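# Spread the towel flat beside the basket, then release

## Task

Lay the towel out flat on the table as a single layer. It must sit at least one finger's width in from the table edge, at least two finger widths away from the basket's rim, and more than a hand's width away from the column of either arm. The basket must stay upright with its entire base on the table, no more than three finger widths from its starting spot and turned only slightly. At the end the robot must have let go and pulled away, and everything must stay put without the robot holding it.

## Robot and tools

ROBOT. There are two six-joint arms, left_arm and right_arm, each with a parallel two-finger gripper. The root of left_arm is at (-0.023, +0.340, 0) m with quat_wxyz (+0.997, 0, 0, -0.075). The root of right_arm is at (-0.015, -0.260, 0) m with quat_wxyz (+0.996, 0, 0, +0.085).

JOINTS. Each arm's joints always come in this order: waist (joint1), shoulder (joint2), elbow (joint3), wrist pitch (joint4), wrist yaw (joint5), wrist roll (joint6). The finger opening follows them. Stated ranges in rad: waist -2.618 to 3.054, shoulder 0.000 to 3.142, elbow 0.000 to 3.142, wrist pitch -1.571 to 1.571, wrist yaw -1.571 to 1.571, wrist roll -2.094 to 2.094. The true ends can lie 0.036 rad to either side of these.

FRAME. All poses are given in one scene frame. Its origin is on the tabletop midway between the arms. +x points out over the table, +z points up, and left_arm is on the +y side. The arm names do not refer to sides of any camera image. A gripper's fingers point along its own +z and close along its own y. end_effector_position is the point between the finger pads, about 1 cm behind the tips. The printed value can be off, more so at long reach.

ROW FORMAT. A row is used by both execute_actions and move. It always has 14 numbers in [-1, 1]: left_arm's six joint values and its opening, then right_arm's six joint values and its opening. Include both arms even if only one moves.
- Joint values are scaled offsets, not angles. 1.0 equals 1.202 rad for the waist, 1.258 for the shoulder, 1.238 for the elbow, 2.073 for wrist pitch, and 2.022 for wrist yaw and for wrist roll.
- The opening is an absolute setting: +1 is fully open (0.094 m between pads) and -1 is closed.

execute_actions(actions). This takes a list of up to 15 actions, run in sequence. Each action is a list of up to 15 rows, one per 1/30 s control step. If an action has fewer than 15 rows, its last row is repeated for the remaining steps.
- Joint offsets in every row are measured from the angles at the start of that action, not from the previous row.
- For the first action in a call, the reference is the last reported angles.
- If a row would send any joint more than 0.036 rad outward past its range, that action is rejected for both arms.
- If any action is malformed, or the first action fails that range check, the whole call is rejected and nothing moves.
- A joint pushed past its real end stops there, and the result reports "joint sent to its limit". If that line is missing, it does not prove there is more room.
- An empty list just returns the current state and images.

move(target, speed, blocking).
- target: one 14-number row. Its offsets are measured from the "Joint positions" in the most recent result that shows them.
- All joints of both arms advance in step with each other, so the gripper follows a curve.
- The path lasts 0.5 to 10 s and does not avoid objects or the other arm.
- The finger openings are applied at the start of the move.
- speed: top rate in rad/s of the joint with the farthest to travel. Range 0.01 to 2, default 0.5.
- blocking=false: the call returns after 0.5 s while the arms keep moving. Before sending more rows or moves, call wait or stop.
- The result adds a "move:" line. It gives the outcome (done, off_target, moving, held, fault), limits=held or limits=none, and each arm's joint farthest from its target.

OTHER TOOLS.
- stop(): brakes a running move. Braking needs room, more when fast. The fingers keep moving.
- wait(seconds): 0 to 10. The arms hold their last command, and a running move continues.
- zoom_image(camera, region): region is [x0, y0, x1, y1] in pixels of that camera's latest image, at most 504 by 504. The cameras are cam_head_left, cam_head_right, cam_high, cam_low, cam_left_wrist and cam_right_wrist, all 504x504.
- read_manual(section): returns only the "licences" text.
- finished_scene(scene): pass the current scene's number. It ends the scene permanently. Replying without a tool call also ends the run.

RESULTS.
- The state line gives each arm's gripper position (m) and quat_wxyz.
- Joint positions and Joint velocities have one block per arm, in joint order, then the pad gap in m.
- Joint targets shows what the joints are currently being driven toward.
- grip_measured is the measured opening on the command scale.
- Joint torques are noisy and offset.
- "joint command not followed" means a clearance check altered some joint targets.
- FAULT and MOTOR HOT lines report stops and heating.

MOTION LIMITS. On each step, a joint's target is kept within a fixed lead of its measured angle: 0.202 rad waist, 0.258 shoulder, 0.238 elbow, 0.573 wrist pitch, 0.522 wrist yaw and roll. If the targets would put the gripper more than 70 mm from where it is, they are scaled back. As a result, big changes take several actions, and a motion left unfinished must be commanded again. Friction can leave a joint up to about 0.031 rad short, and smaller commands may do nothing.

GRIPPING. While you compose a reply, the robot keeps holding your last command. To hold something, command an opening below grip_measured: about 0.03 below for a firm grip, less for a lighter one. Readings can be off by about 1 mm. Cloth thinner than about 2 mm gets less squeeze. Pad force tops out near 50 to 62 N. A held part may be tugged briefly now and then.

HEAT. Holding loads warms the motors. At 75 °C you get a warning. At 90 °C that arm stops for 10 s. At 100 °C the arm goes limp and drops.

AVOID. Do not let the arms collide or press each other. Do not knock anything off the table or tip the basket. Avoid fast impacts and targets far past a contact point, which press hard. Do not drop what you hold.

Each tool is called after ">>>" in YAML: its name, and indented under it one key for each argument.

## Session

>>> execute_actions:
  actions: []

Scene clock: 0.00 s.
left_arm: end_effector_position=(+0.0590, +0.1234, +0.1859) grip_measured=+1.000 end_effector_quat_wxyz=(+0.092, +0.776, +0.624, +0.023) | right_arm: end_effector_position=(+0.2445, -0.2836, +0.3023) grip_measured=+1.000 end_effector_quat_wxyz=(+0.346, -0.215, +0.806, -0.428)
Joint names: [waist, shoulder, elbow, wrist pitch, wrist yaw, wrist roll]
Joint positions: left_arm=[-1.142  1.295  1.296 -1.418 -0.113  0.503  0.094] | right_arm=[ 0.313  0.933  1.082 -0.918  0.969 -0.478  0.094]
Joint velocities: left_arm=[-0.002  0.007  0.007 -0.081  0.007  0.037  0.   ] | right_arm=[0.017 0.017 0.017 0.007 0.022 0.037 0.   ]
Joint torques (N m, as the arm reports them, + toward a larger angle): no reading
Joint targets: left_arm=[-1.142 1.295 1.296 -1.418 -0.113 0.503] | right_arm=[0.313 0.933 1.082 -0.918 0.969 -0.478]

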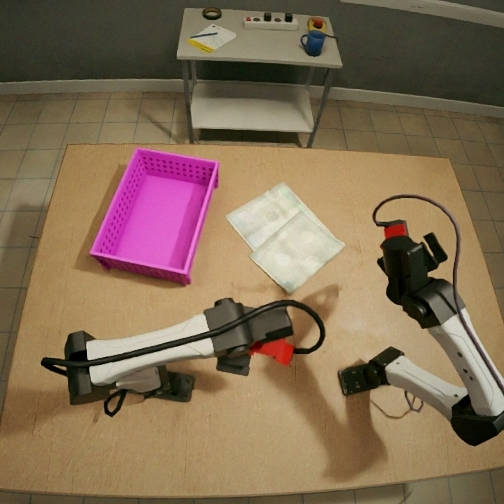

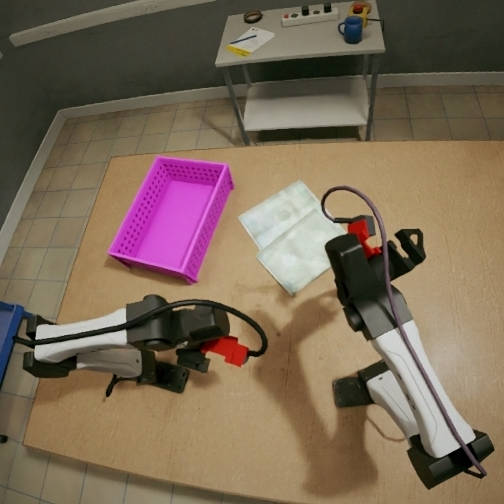

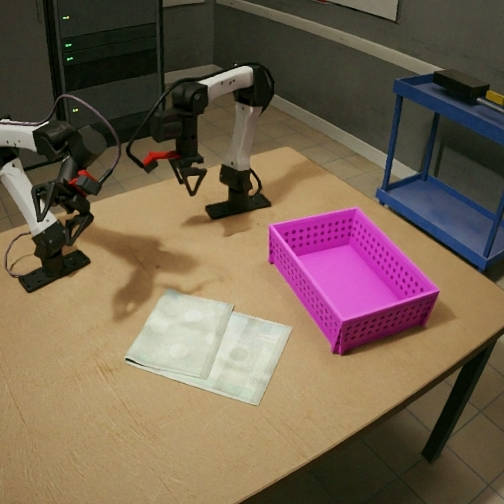

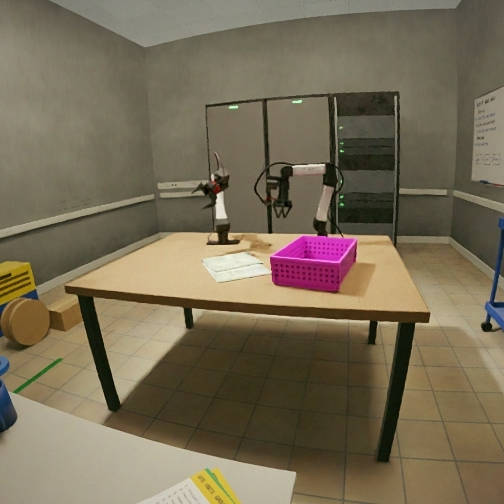

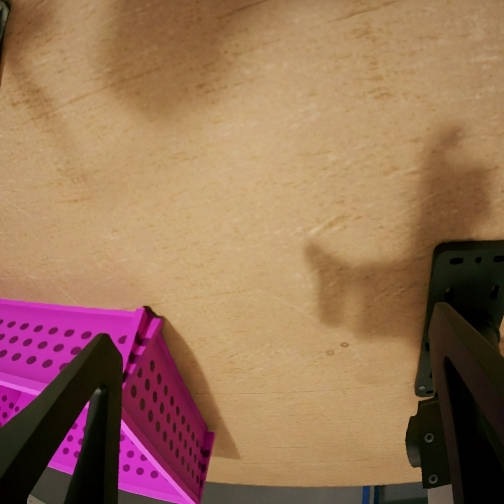

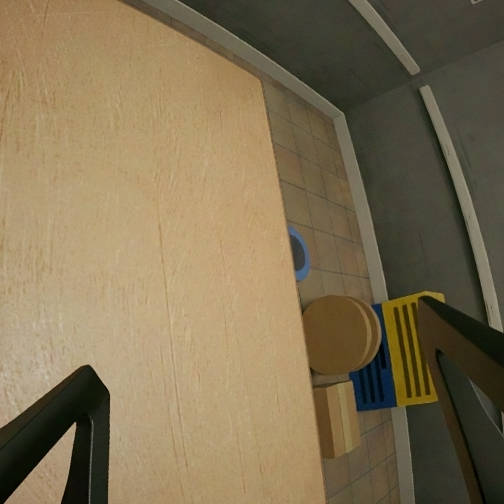

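>>> zoom_image:
  camera: "cam_head_left"
  region: [180, 140, 380, 340]

>>> zoom_image:
  camera: "cam_high"
  region: [100, 250, 320, 430]

Region (180, 140, 380, 340) of cam_head_left's 504x504 image, scaled by 2.520, with more detail than that image has.

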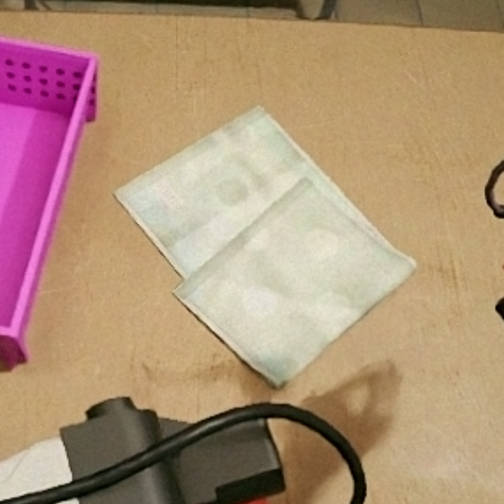

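Region (100, 250, 320, 430) of cam_high's 504x504 image, scaled by 2.291, with more detail than that image has; it fills the top 412 rows of this view, and the rest is white.

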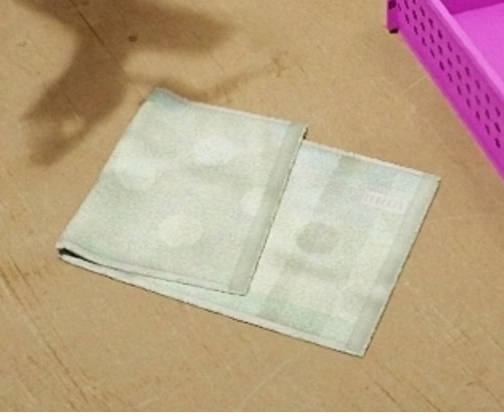

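>>> move:
  target: [0.427, 0.435, 0.337, -0.012, 0.056, -0.249, 1, -0.011, 0.762, 0.562, -0.260, -0.479, 0.236, 1]
  speed: 0.8

Scene clock: 8.10 s.
left_arm: end_effector_position=(+0.2200, +0.1001, +0.1517) grip_measured=+1.000 end_effector_quat_wxyz=(+0.011, +0.387, +0.922, +0.001) | right_arm: end_effector_position=(+0.2973, -0.0975, +0.1456) grip_measured=+1.000 end_effector_quat_wxyz=(-0.002, -0.244, +0.970, -0.004)
Joint names: [waist, shoulder, elbow, wrist pitch, wrist yaw, wrist roll]
Joint positions: left_arm=[-0.633  1.824  1.696 -1.425 -0.01   0.011  0.094] | right_arm=[ 0.313  1.89   1.758 -1.444  0.007 -0.011  0.094]
Joint velocities: left_arm=[-0.002 -0.012  0.007 -0.037 -0.022 -0.081  0.   ] | right_arm=[-0.002  0.002 -0.002 -0.022 -0.007 -0.066  0.   ]
Joint torques (N m, as the arm reports them, + toward a larger angle): left_arm=[ 0.18 -9.99  8.62  0.15  0.25 -0.08] | right_arm=[-0.89 -7.85  7.6   0.27 -0.01  0.1 ]
Joint targets: left_arm=[-0.629 1.842 1.714 -1.443 -0.000 -0.000] | right_arm=[0.299 1.892 1.778 -1.457 0.001 -0.001]
move: done; limits=none; left_arm: farthest joint: the shoulder, 0.019 radians from its target (0.547 radians at the start); right_arm: farthest joint: the elbow, 0.020 radians from its target (0.696 radians at the start)

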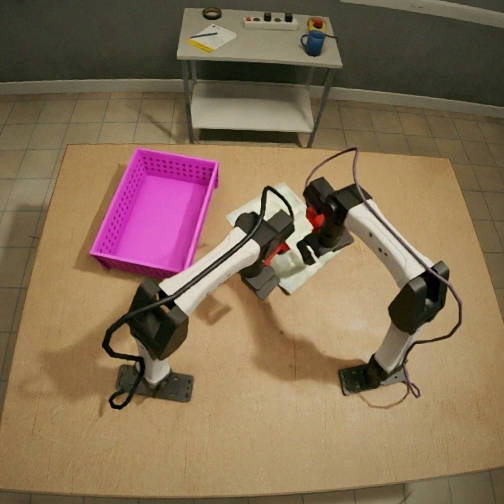

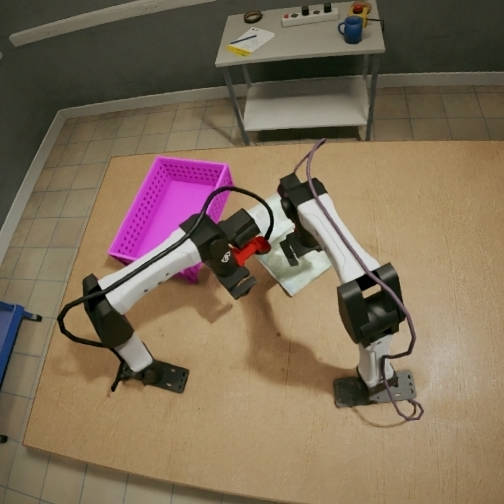

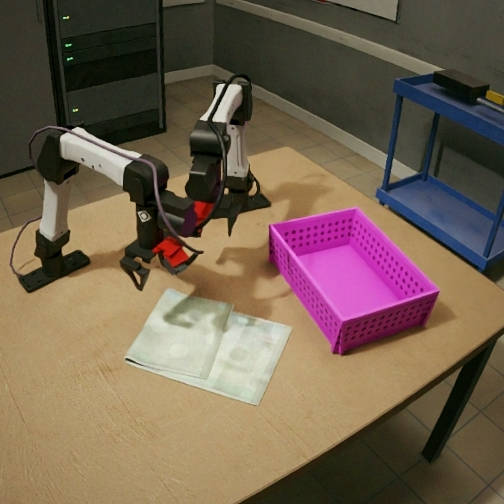

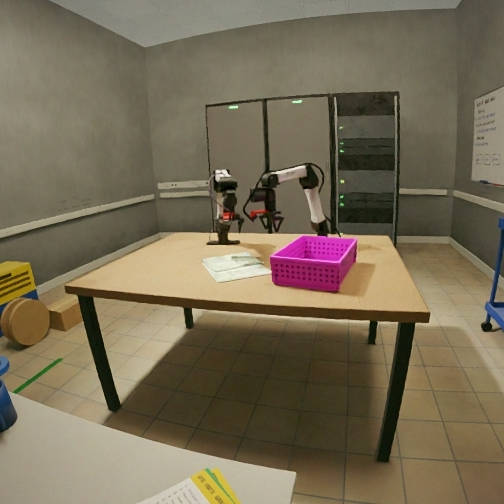

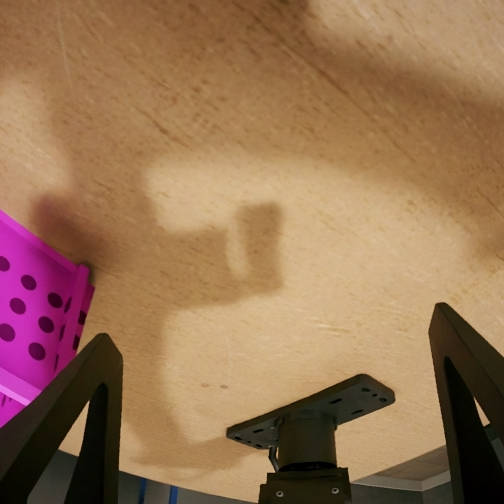

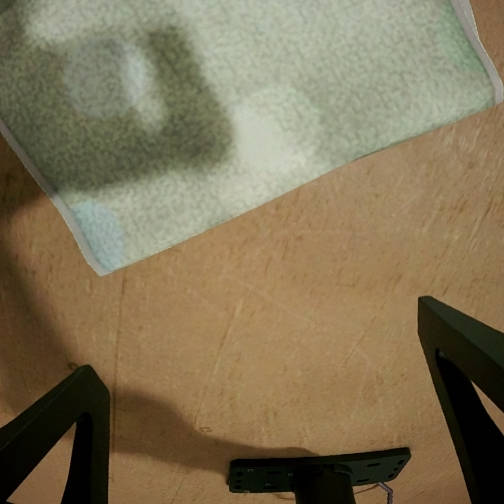

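>>> move:
  target: [0.1065, 0.3314, 0.1675, 0.0925, 0, -0.253, 1, -0.1256, 0.3681, 0.2519, 0.182, 0, 0, 1]
  speed: 0.6

Scene clock: 18.87 s.
left_arm: end_effector_position=(+0.3142, +0.0794, +0.0512) grip_measured=+1.000 end_effector_quat_wxyz=(-0.006, +0.086, +0.996, +0.010) | right_arm: end_effector_position=(+0.4599, -0.0955, +0.0440) grip_measured=+1.000 end_effector_quat_wxyz=(+0.092, -0.171, +0.981, +0.011)
Joint names: [waist, shoulder, elbow, wrist pitch, wrist yaw, wrist roll]
Joint positions: left_arm=[-0.511  2.225  1.881 -1.249 -0.01  -0.49   0.094] | right_arm=[ 0.165  2.352  2.05  -1.084  0.007 -0.01   0.094]
Joint velocities: left_arm=[ 0.012 -0.012 -0.032 -0.022 -0.037 -0.095  0.   ] | right_arm=[0.007 0.002 0.007 0.007 0.037 0.037 0.   ]
Joint torques (N m, as the arm reports them, + toward a larger angle): left_arm=[  0.18 -14.63   8.91   0.41   0.08  -0.08] | right_arm=[ -0.09 -11.63   7.99   0.89   0.06  -0.01]
Joint targets: left_arm=[-0.505 2.240 1.903 -1.233 -0.011 -0.501] | right_arm=[0.161 2.353 2.070 -1.067 0.008 -0.011]
move: off_target (left_arm); limits=none; left_arm: farthest joint: the elbow, 0.022 radians from its target (0.207 radians at the start); right_arm: farthest joint: the elbow, 0.019 radians from its target (0.312 radians at the start)

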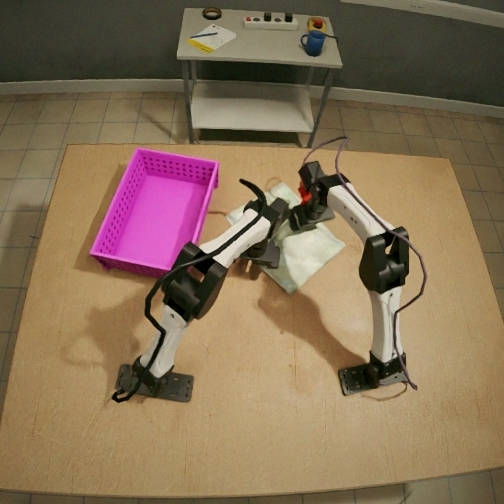

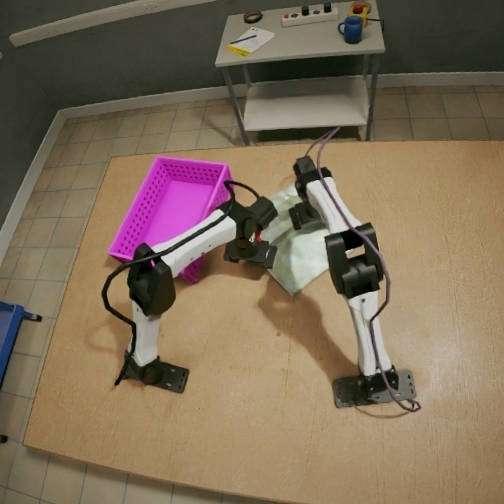

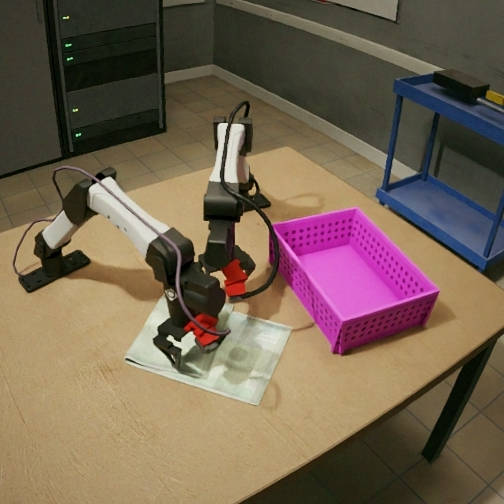

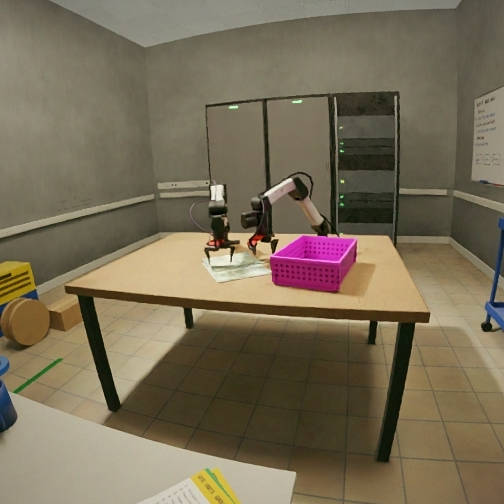

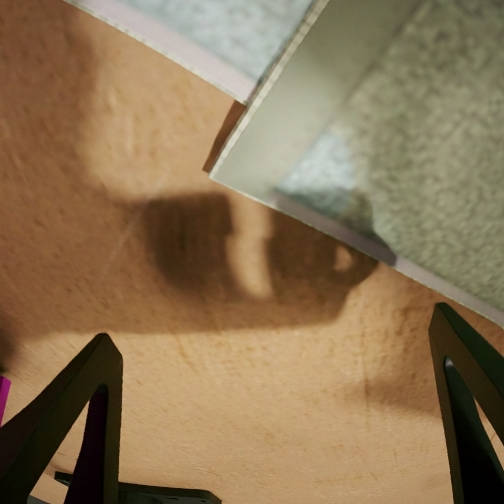

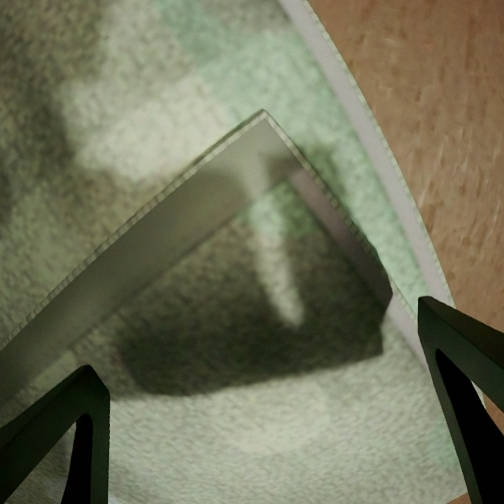

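>>> move:
  target: [0.0441, 0.1439, 0.1937, -0.0225, 0, 0.330, -0.15, -0.02, 0.0636, 0.0725, 0.0772, 0, 0, -0.15]
  speed: 0.6

Scene clock: 32.37 s.
left_arm: end_effector_position=(+0.3594, +0.0704, +0.0410) grip_measured=-0.147 end_effector_quat_wxyz=(+0.011, +0.382, +0.924, +0.003) | right_arm: end_effector_position=(+0.5063, -0.0876, +0.0408) grip_measured=-0.147 end_effector_quat_wxyz=(+0.163, -0.162, +0.973, +0.022)
Joint names: [waist, shoulder, elbow, wrist pitch, wrist yaw, wrist roll]
Joint positions: left_arm=[-0.467  2.379  2.104 -1.276 -0.01   0.166  0.04 ] | right_arm=[ 0.151  2.418  2.119 -0.942  0.007 -0.01   0.04 ]
Joint velocities: left_arm=[ 0.012 -0.012 -0.007  0.037  0.007 -0.022  0.   ] | right_arm=[ 0.022  0.007 -0.007  0.037 -0.007  0.007  0.   ]
Joint torques (N m, as the arm reports them, + toward a larger angle): left_arm=[  0.54 -15.13   8.63   0.14   0.13   0.08] | right_arm=[ -0.63 -11.42   8.31   1.11   0.04  -0.01]
Joint targets: left_arm=[-0.458 2.406 2.121 -1.296 -0.010 0.177] | right_arm=[0.142 2.432 2.140 -0.924 0.007 -0.010]
move: off_target (left_arm); limits=none; left_arm: farthest joint: the shoulder, 0.027 radians from its target (0.181 radians at the start); right_arm: farthest joint: the elbow, 0.020 radians from its target (0.089 radians at the start)

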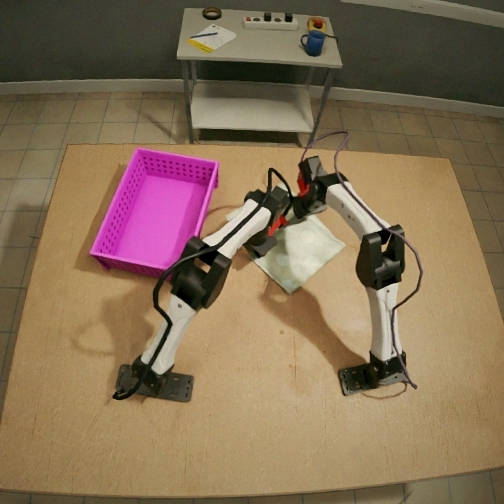

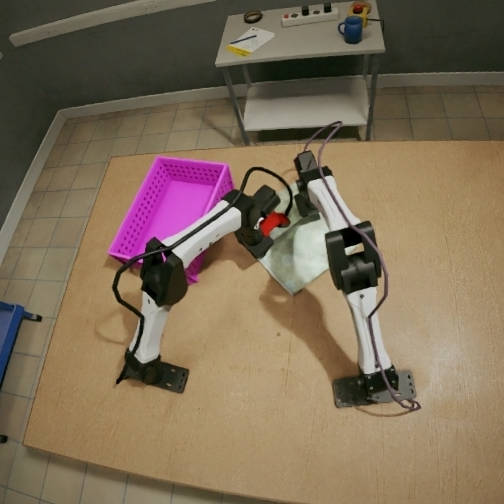

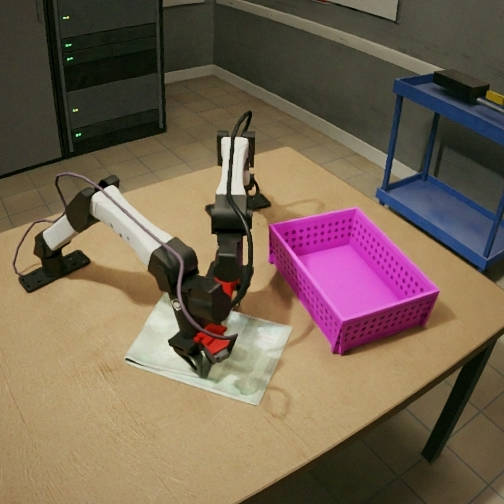

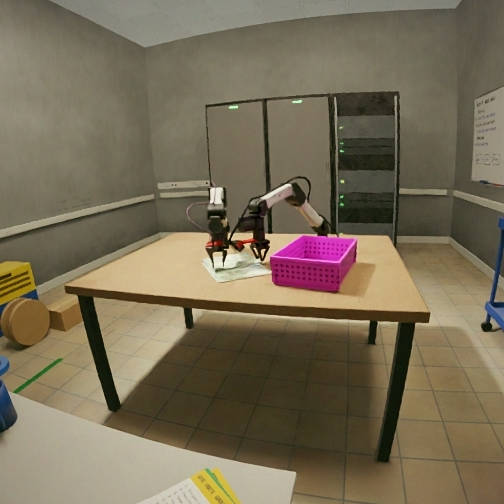

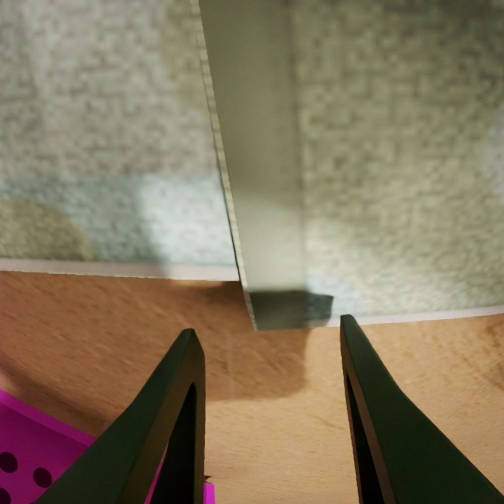

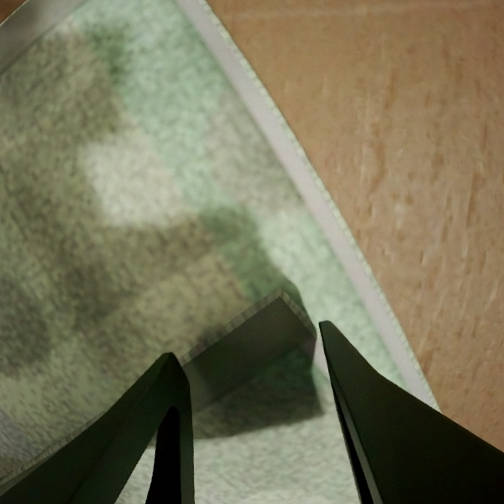

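>>> move:
  target: [0, 0.022, -0.056, 0.032, 0, 0, -0.15, 0, 0.005, -0.048, -0.022, 0, 0, -0.15]
  speed: 0.2

Scene clock: 35.97 s.
left_arm: end_effector_position=(+0.3581, +0.0713, +0.0299) grip_measured=-0.147 end_effector_quat_wxyz=(+0.009, +0.382, +0.924, +0.003) | right_arm: end_effector_position=(+0.4946, -0.0915, +0.0289) grip_measured=-0.147 end_effector_quat_wxyz=(+0.139, -0.163, +0.977, +0.018)
Joint names: [waist, shoulder, elbow, wrist pitch, wrist yaw, wrist roll]
Joint positions: left_arm=[-0.467  2.379  2.059 -1.235 -0.01   0.167  0.04 ] | right_arm=[ 0.151  2.418  2.087 -0.959  0.007 -0.01   0.04 ]
Joint velocities: left_arm=[ 0.002 -0.002  0.007 -0.037  0.007 -0.051  0.001] | right_arm=[ 0.007 -0.002  0.012 -0.007 -0.022 -0.007  0.   ]
Joint torques (N m, as the arm reports them, + toward a larger angle): left_arm=[ -0.16 -14.99   5.22   0.55   0.11  -0.01] | right_arm=[  0.13 -11.77   4.66   0.64   0.05  -0.01]
Joint targets: left_arm=[-0.467 2.407 2.034 -1.210 -0.010 0.166] | right_arm=[0.151 2.425 2.060 -0.988 0.007 -0.010]
move: off_target (left_arm, right_arm); limits=none; left_arm: farthest joint: the shoulder, 0.027 radians from its target (0.027 radians at the start); right_arm: farthest joint: the wrist pitch, 0.029 radians from its target (0.046 radians at the start)

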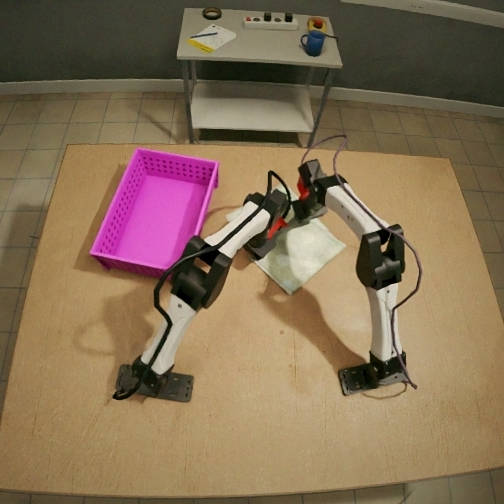

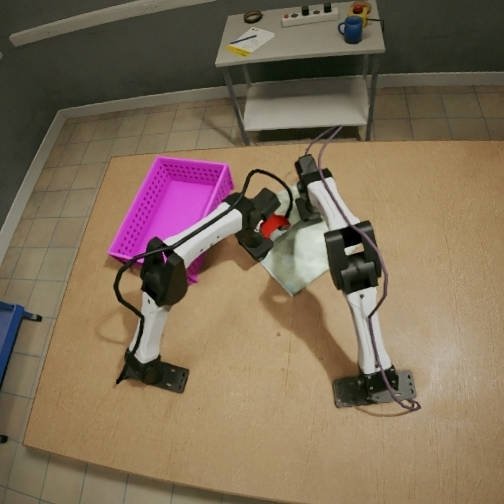

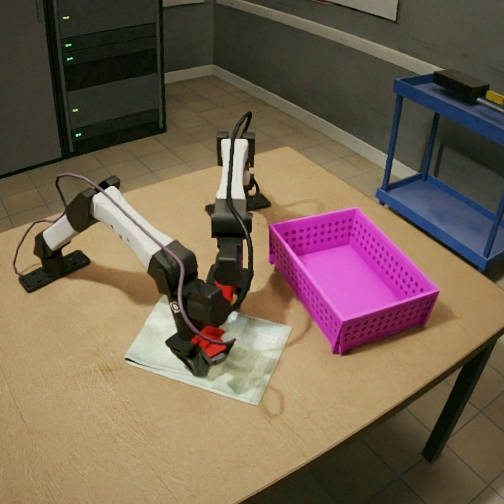

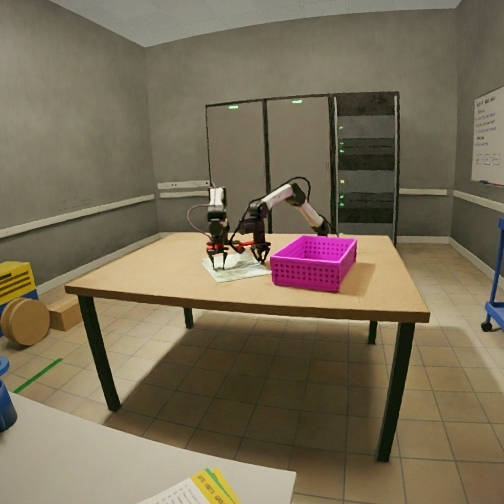

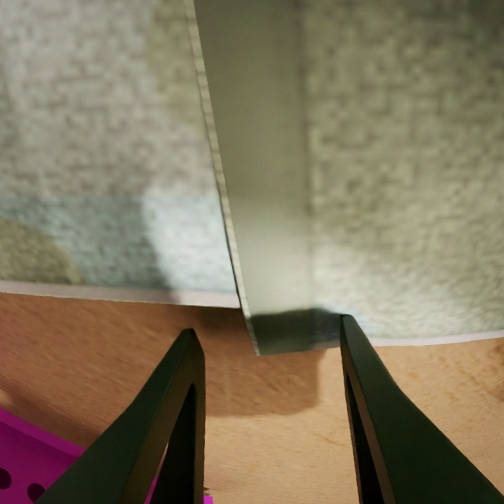

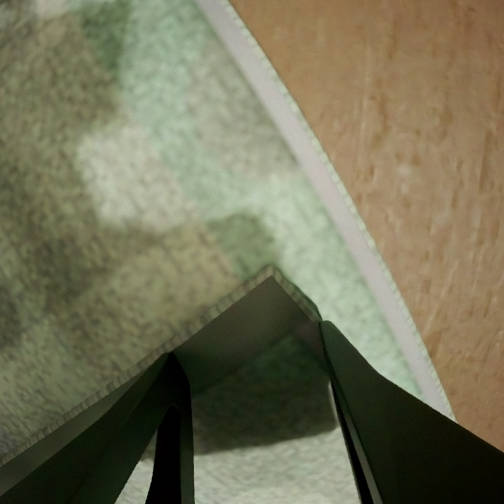

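>>> move:
  target: [0, 0.01, -0.0654, 0.005, 0, 0, -0.15, 0, 0.005, -0.0496, -0.0304, 0, 0, -0.15]
  speed: 0.2

Scene clock: 39.33 s.
left_arm: end_effector_position=(+0.3539, +0.0742, +0.0251) grip_measured=-0.147 end_effector_quat_wxyz=(+0.003, +0.382, +0.924, +0.004) | right_arm: end_effector_position=(+0.4901, -0.0924, +0.0276) grip_measured=-0.147 end_effector_quat_wxyz=(+0.133, -0.163, +0.977, +0.019)
Joint names: [waist, shoulder, elbow, wrist pitch, wrist yaw, wrist roll]
Joint positions: left_arm=[-0.467  2.37   2.024 -1.221 -0.01   0.167  0.04 ] | right_arm=[ 0.151  2.408  2.066 -0.959  0.004 -0.01   0.04 ]
Joint velocities: left_arm=[ 0.007  0.007 -0.017 -0.007  0.022  0.095 -0.001] | right_arm=[-0.022 -0.002 -0.007 -0.007  0.051 -0.037 -0.   ]
Joint torques (N m, as the arm reports them, + toward a larger angle): left_arm=[ -0.26 -15.33   3.38   0.25   0.13  -0.04] | right_arm=[  0.17 -11.06   3.6    0.35   0.08   0.  ]
Joint targets: left_arm=[-0.467 2.392 1.979 -1.225 -0.011 0.167] | right_arm=[0.151 2.424 2.025 -1.022 0.007 -0.010]
move: off_target (left_arm, right_arm); limits=none; left_arm: farthest joint: the elbow, 0.046 radians from its target (0.081 radians at the start); right_arm: farthest joint: the wrist pitch, 0.063 radians from its target (0.063 radians at the start)

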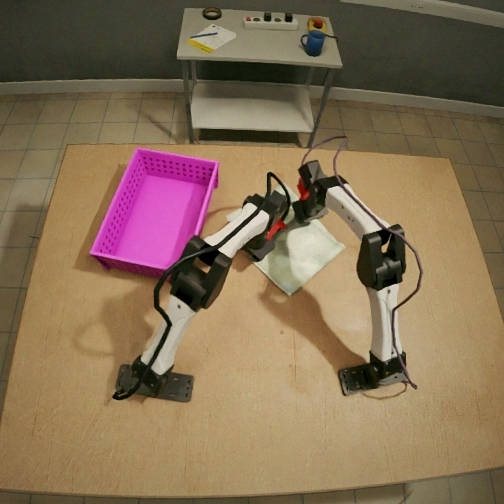

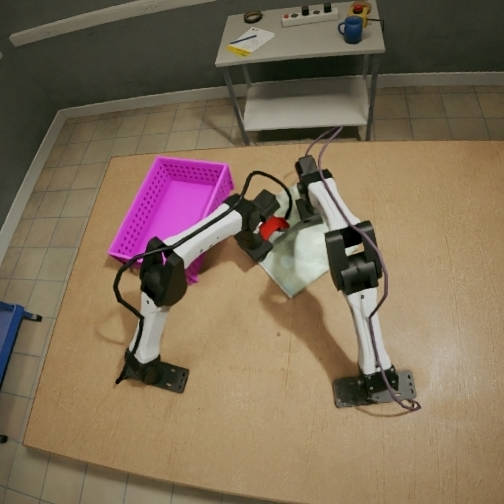

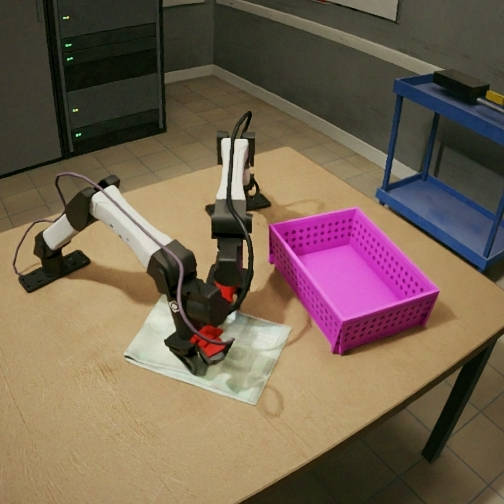

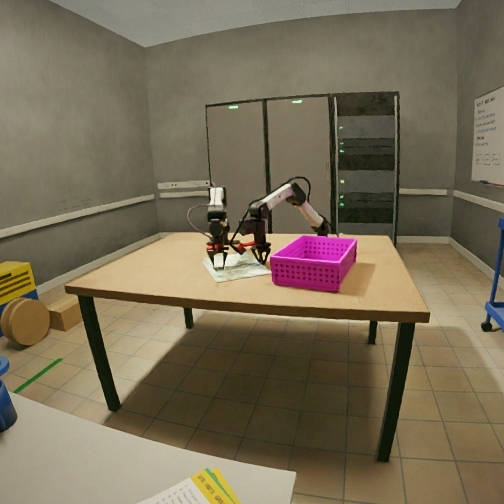

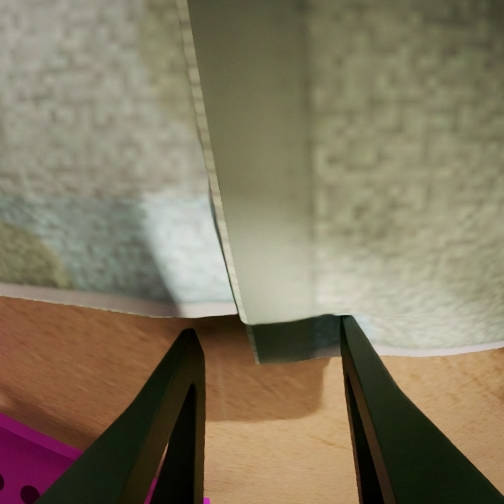

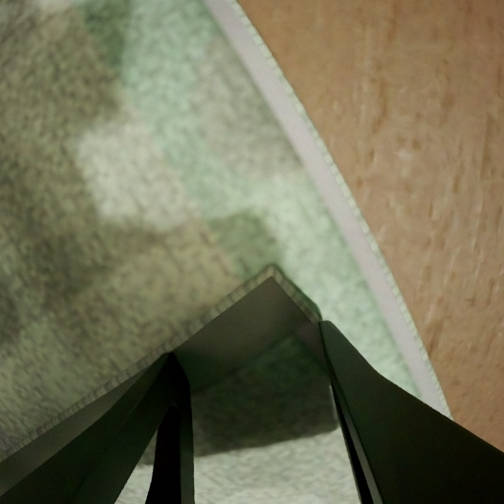

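>>> execute_actions:
  actions:
    - [[0, 0.017, -0.036, 0, 0, 0, -0.5, 0, 0.012, -0.03, -0.02, 0, 0, -0.5]]
    - [[0, 0.017, -0.03, 0, 0, 0, -1, 0, 0.012, -0.03, -0.02, 0, 0, -1]]
    - [[0, 0.017, -0.03, 0, 0, 0, -1, 0, 0.012, -0.03, -0.02, 0, 0, -1]]

Scene clock: 41.40 s.
left_arm: end_effector_position=(+0.3524, +0.0718, +0.0251) grip_measured=-0.967 end_effector_quat_wxyz=(+0.002, +0.382, +0.924, -0.004) | right_arm: end_effector_position=(+0.4888, -0.0896, +0.0288) grip_measured=-0.950 end_effector_quat_wxyz=(+0.132, -0.164, +0.977, +0.028)
Joint names: [waist, shoulder, elbow, wrist pitch, wrist yaw, wrist roll]
Joint positions: left_arm=[-0.467  2.37   2.024 -1.22   0.006  0.167  0.002] | right_arm=[ 0.151  2.405  2.066 -0.961 -0.014 -0.01   0.002]
Joint velocities: left_arm=[-0.032 -0.007  0.002 -0.022 -0.066  0.037  0.   ] | right_arm=[ 0.002  0.002 -0.002 -0.022 -0.037  0.051 -0.001]
Joint torques (N m, as the arm reports them, + toward a larger angle): left_arm=[ -0.23 -15.36   4.14   0.32   0.15  -0.04] | right_arm=[  0.15 -11.11   3.89   0.53   0.06  -0.01]
Joint targets: left_arm=[-0.467 2.391 1.987 -1.220 0.006 0.167] | right_arm=[0.151 2.420 2.029 -1.003 -0.012 -0.010]

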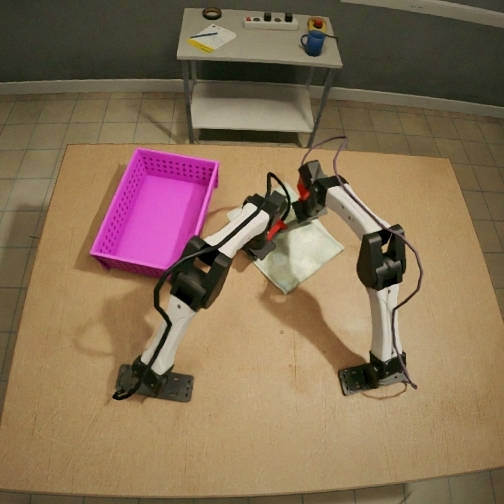

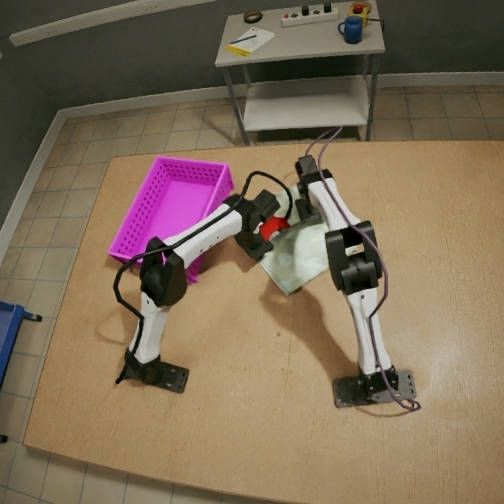

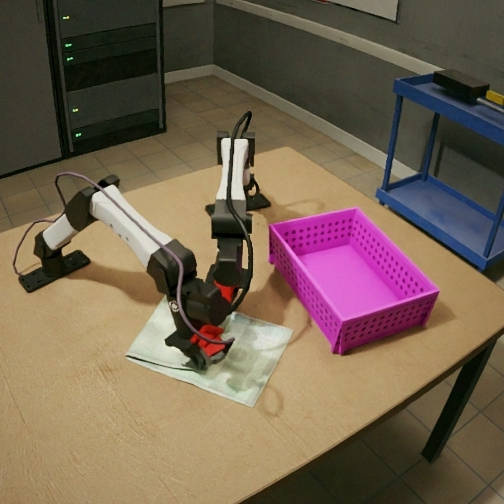

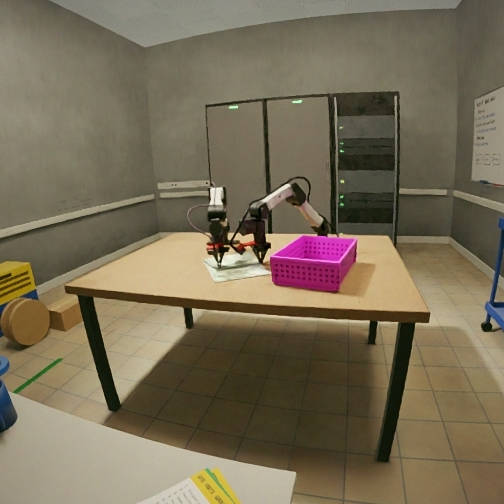

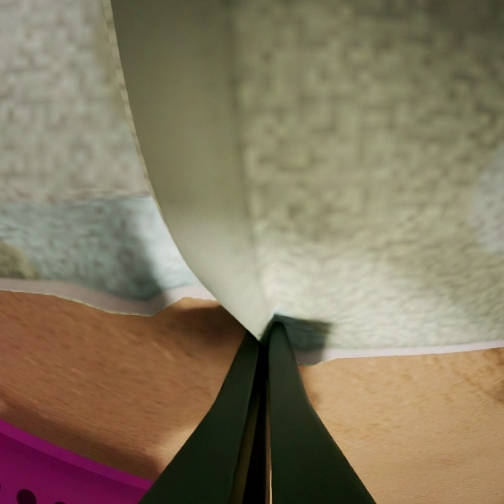

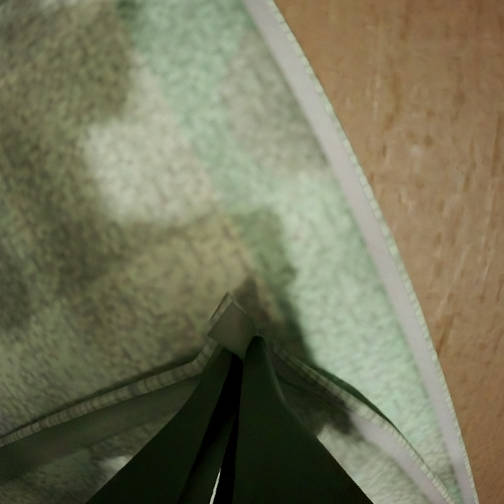

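>>> move:
  target: [-0.0624, -0.197, -0.0995, 0.027, 0, -0.038, -1, -0.0225, -0.129, 0.0396, -0.0945, 0, 0, -1]
  speed: 0.3

Scene clock: 45.23 s.
left_arm: end_effector_position=(+0.3318, +0.0482, +0.1069) grip_measured=-0.967 end_effector_quat_wxyz=(+0.092, +0.381, +0.919, -0.031) | right_arm: end_effector_position=(+0.4641, -0.1062, +0.1032) grip_measured=-0.950 end_effector_quat_wxyz=(+0.132, -0.156, +0.978, +0.028)
Joint names: [waist, shoulder, elbow, wrist pitch, wrist yaw, wrist roll]
Joint positions: left_arm=[-0.535  2.128  1.929 -1.177  0.006  0.101  0.002] | right_arm=[ 0.134  2.253  2.098 -1.146 -0.017 -0.01   0.002]
Joint velocities: left_arm=[-0.002  0.022  0.027  0.007 -0.022 -0.081  0.001] | right_arm=[-0.012  0.012 -0.002 -0.022 -0.022  0.022  0.   ]
Joint torques (N m, as the arm reports them, + toward a larger angle): left_arm=[ -0.56 -15.99   5.28   0.8    0.15  -0.14] | right_arm=[ -0.67 -11.85   7.89   0.78   0.06  -0.01]
Joint targets: left_arm=[-0.542 2.122 1.901 -1.164 0.006 0.090] | right_arm=[0.124 2.243 2.115 -1.157 -0.014 -0.010]
move: off_target (left_arm); limits=none; left_arm: farthest joint: the elbow, 0.028 radians from its target (0.123 radians at the start); right_arm: farthest joint: the elbow, 0.017 radians from its target (0.049 radians at the start)

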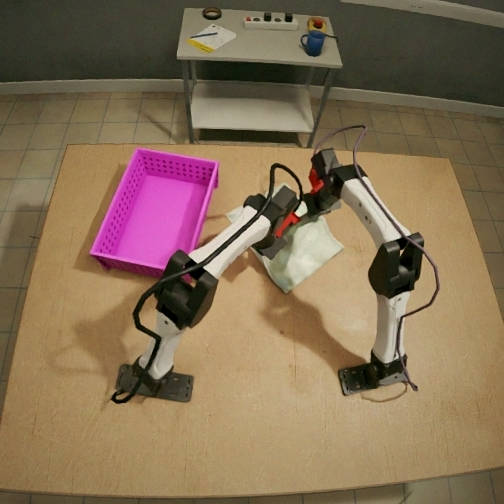

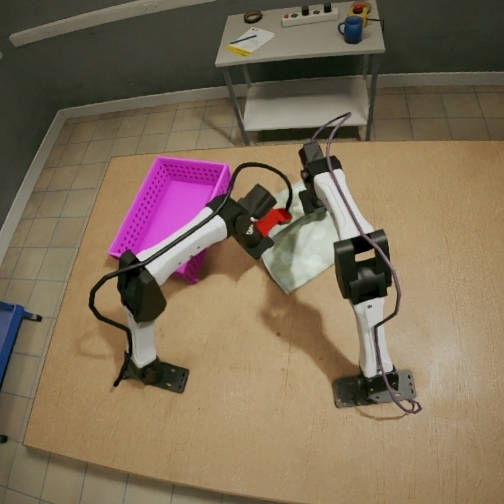

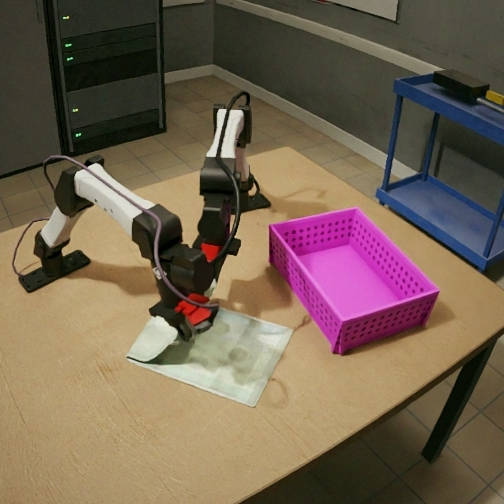

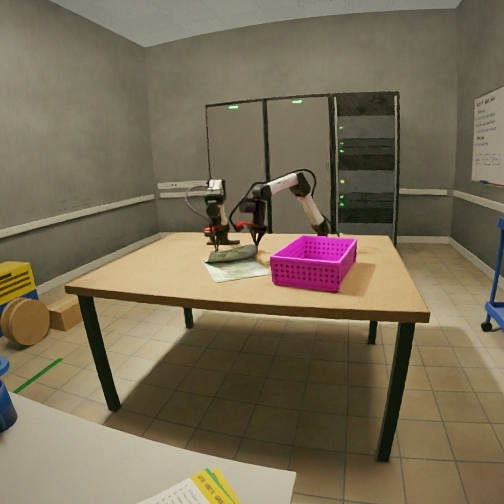

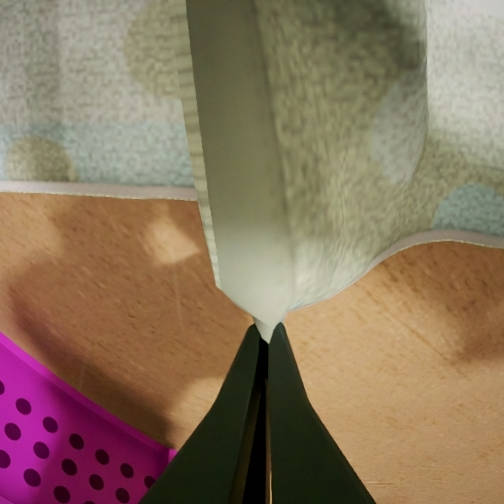

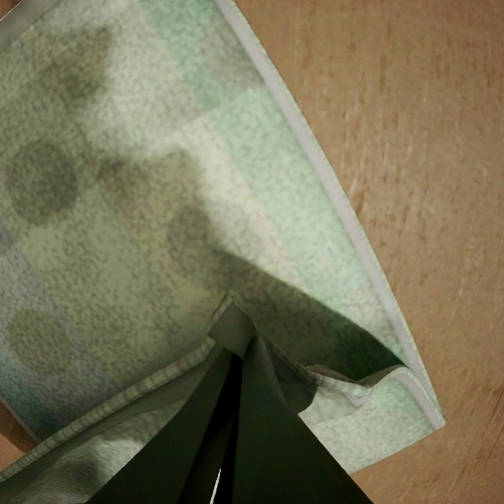

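>>> move:
  target: [-0.243, -0.024, 0.1626, -0.0907, 0, -0.147, -1, -0.12, -0.252, -0.188, -0.123, 0, -0.282, -1]
  speed: 0.45

Scene clock: 53.70 s.
left_arm: end_effector_position=(+0.2338, -0.0404, +0.1640) grip_measured=-0.967 end_effector_quat_wxyz=(+0.100, +0.382, +0.916, -0.069) | right_arm: end_effector_position=(+0.3723, -0.1907, +0.1591) grip_measured=-0.950 end_effector_quat_wxyz=(+0.058, -0.361, +0.931, -0.003)
Joint names: [waist, shoulder, elbow, wrist pitch, wrist yaw, wrist roll]
Joint positions: left_arm=[-0.824  2.107  2.115 -1.335  0.006 -0.186  0.002] | right_arm=[-0.001  1.948  1.885 -1.392 -0.017 -0.57   0.002]
Joint velocities: left_arm=[-0.002 -0.002 -0.007 -0.007 -0.007 -0.022  0.   ] | right_arm=[ 0.007 -0.002 -0.022  0.007  0.007 -0.051 -0.002]
Joint torques (N m, as the arm reports them, + toward a larger angle): left_arm=[ -0.8  -16.     8.71   0.5    0.08  -0.09] | right_arm=[-0.55 -9.49  4.83  0.51 -0.01 -0.14]
Joint targets: left_arm=[-0.827 2.097 2.130 -1.365 0.006 -0.197] | right_arm=[-0.009 1.936 1.866 -1.401 -0.017 -0.580]
move: off_target (left_arm); limits=none; left_arm: farthest joint: the wrist pitch, 0.030 radians from its target (0.188 radians at the start); right_arm: farthest joint: the elbow, 0.020 radians from its target (0.233 radians at the start)

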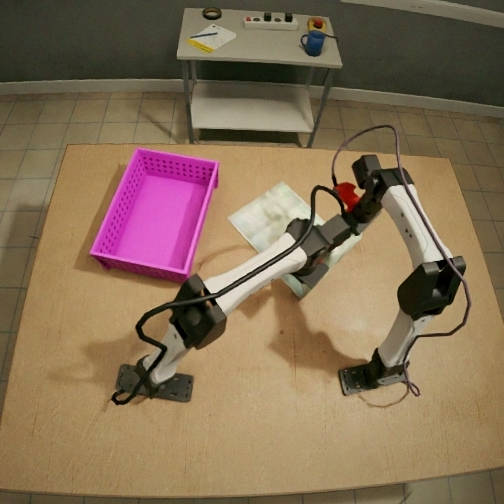

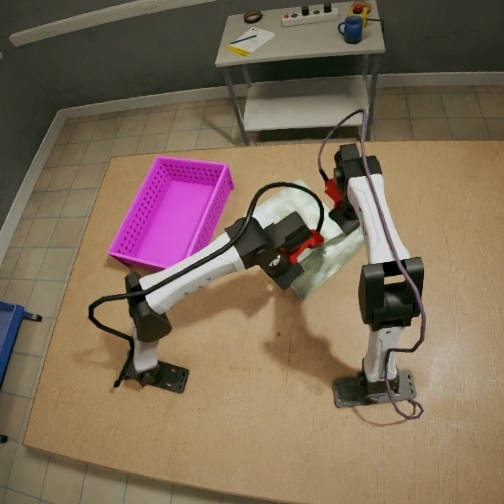

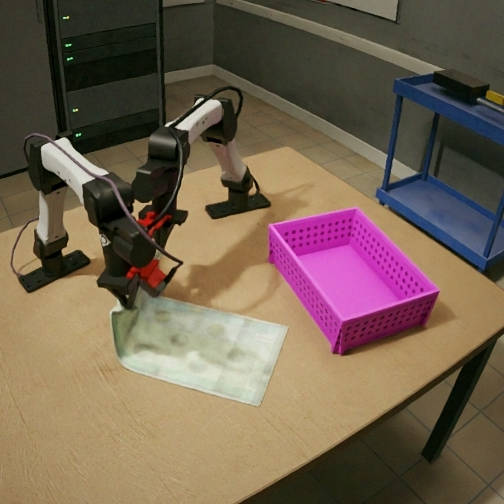

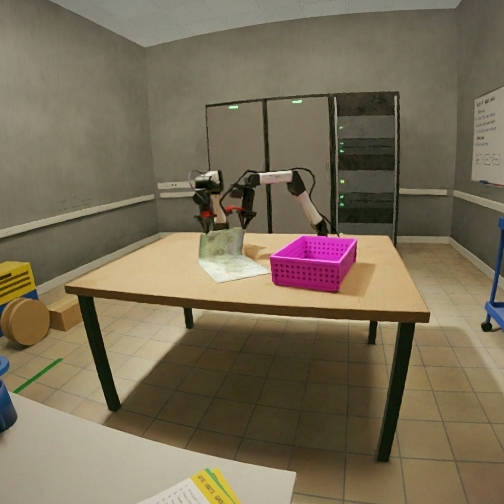

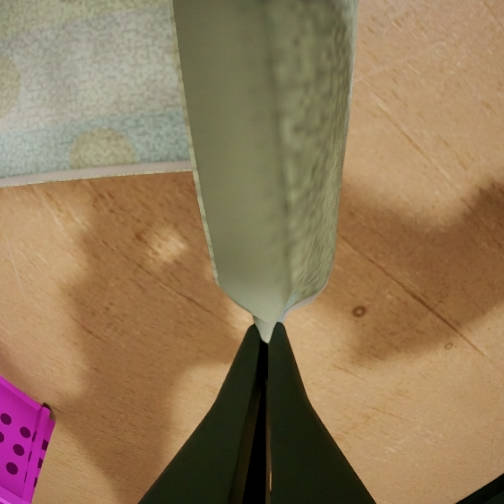

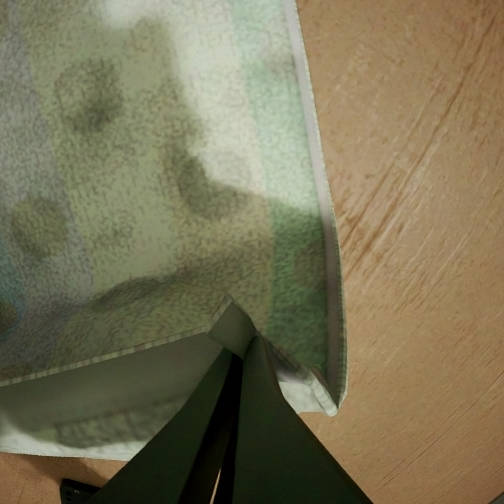

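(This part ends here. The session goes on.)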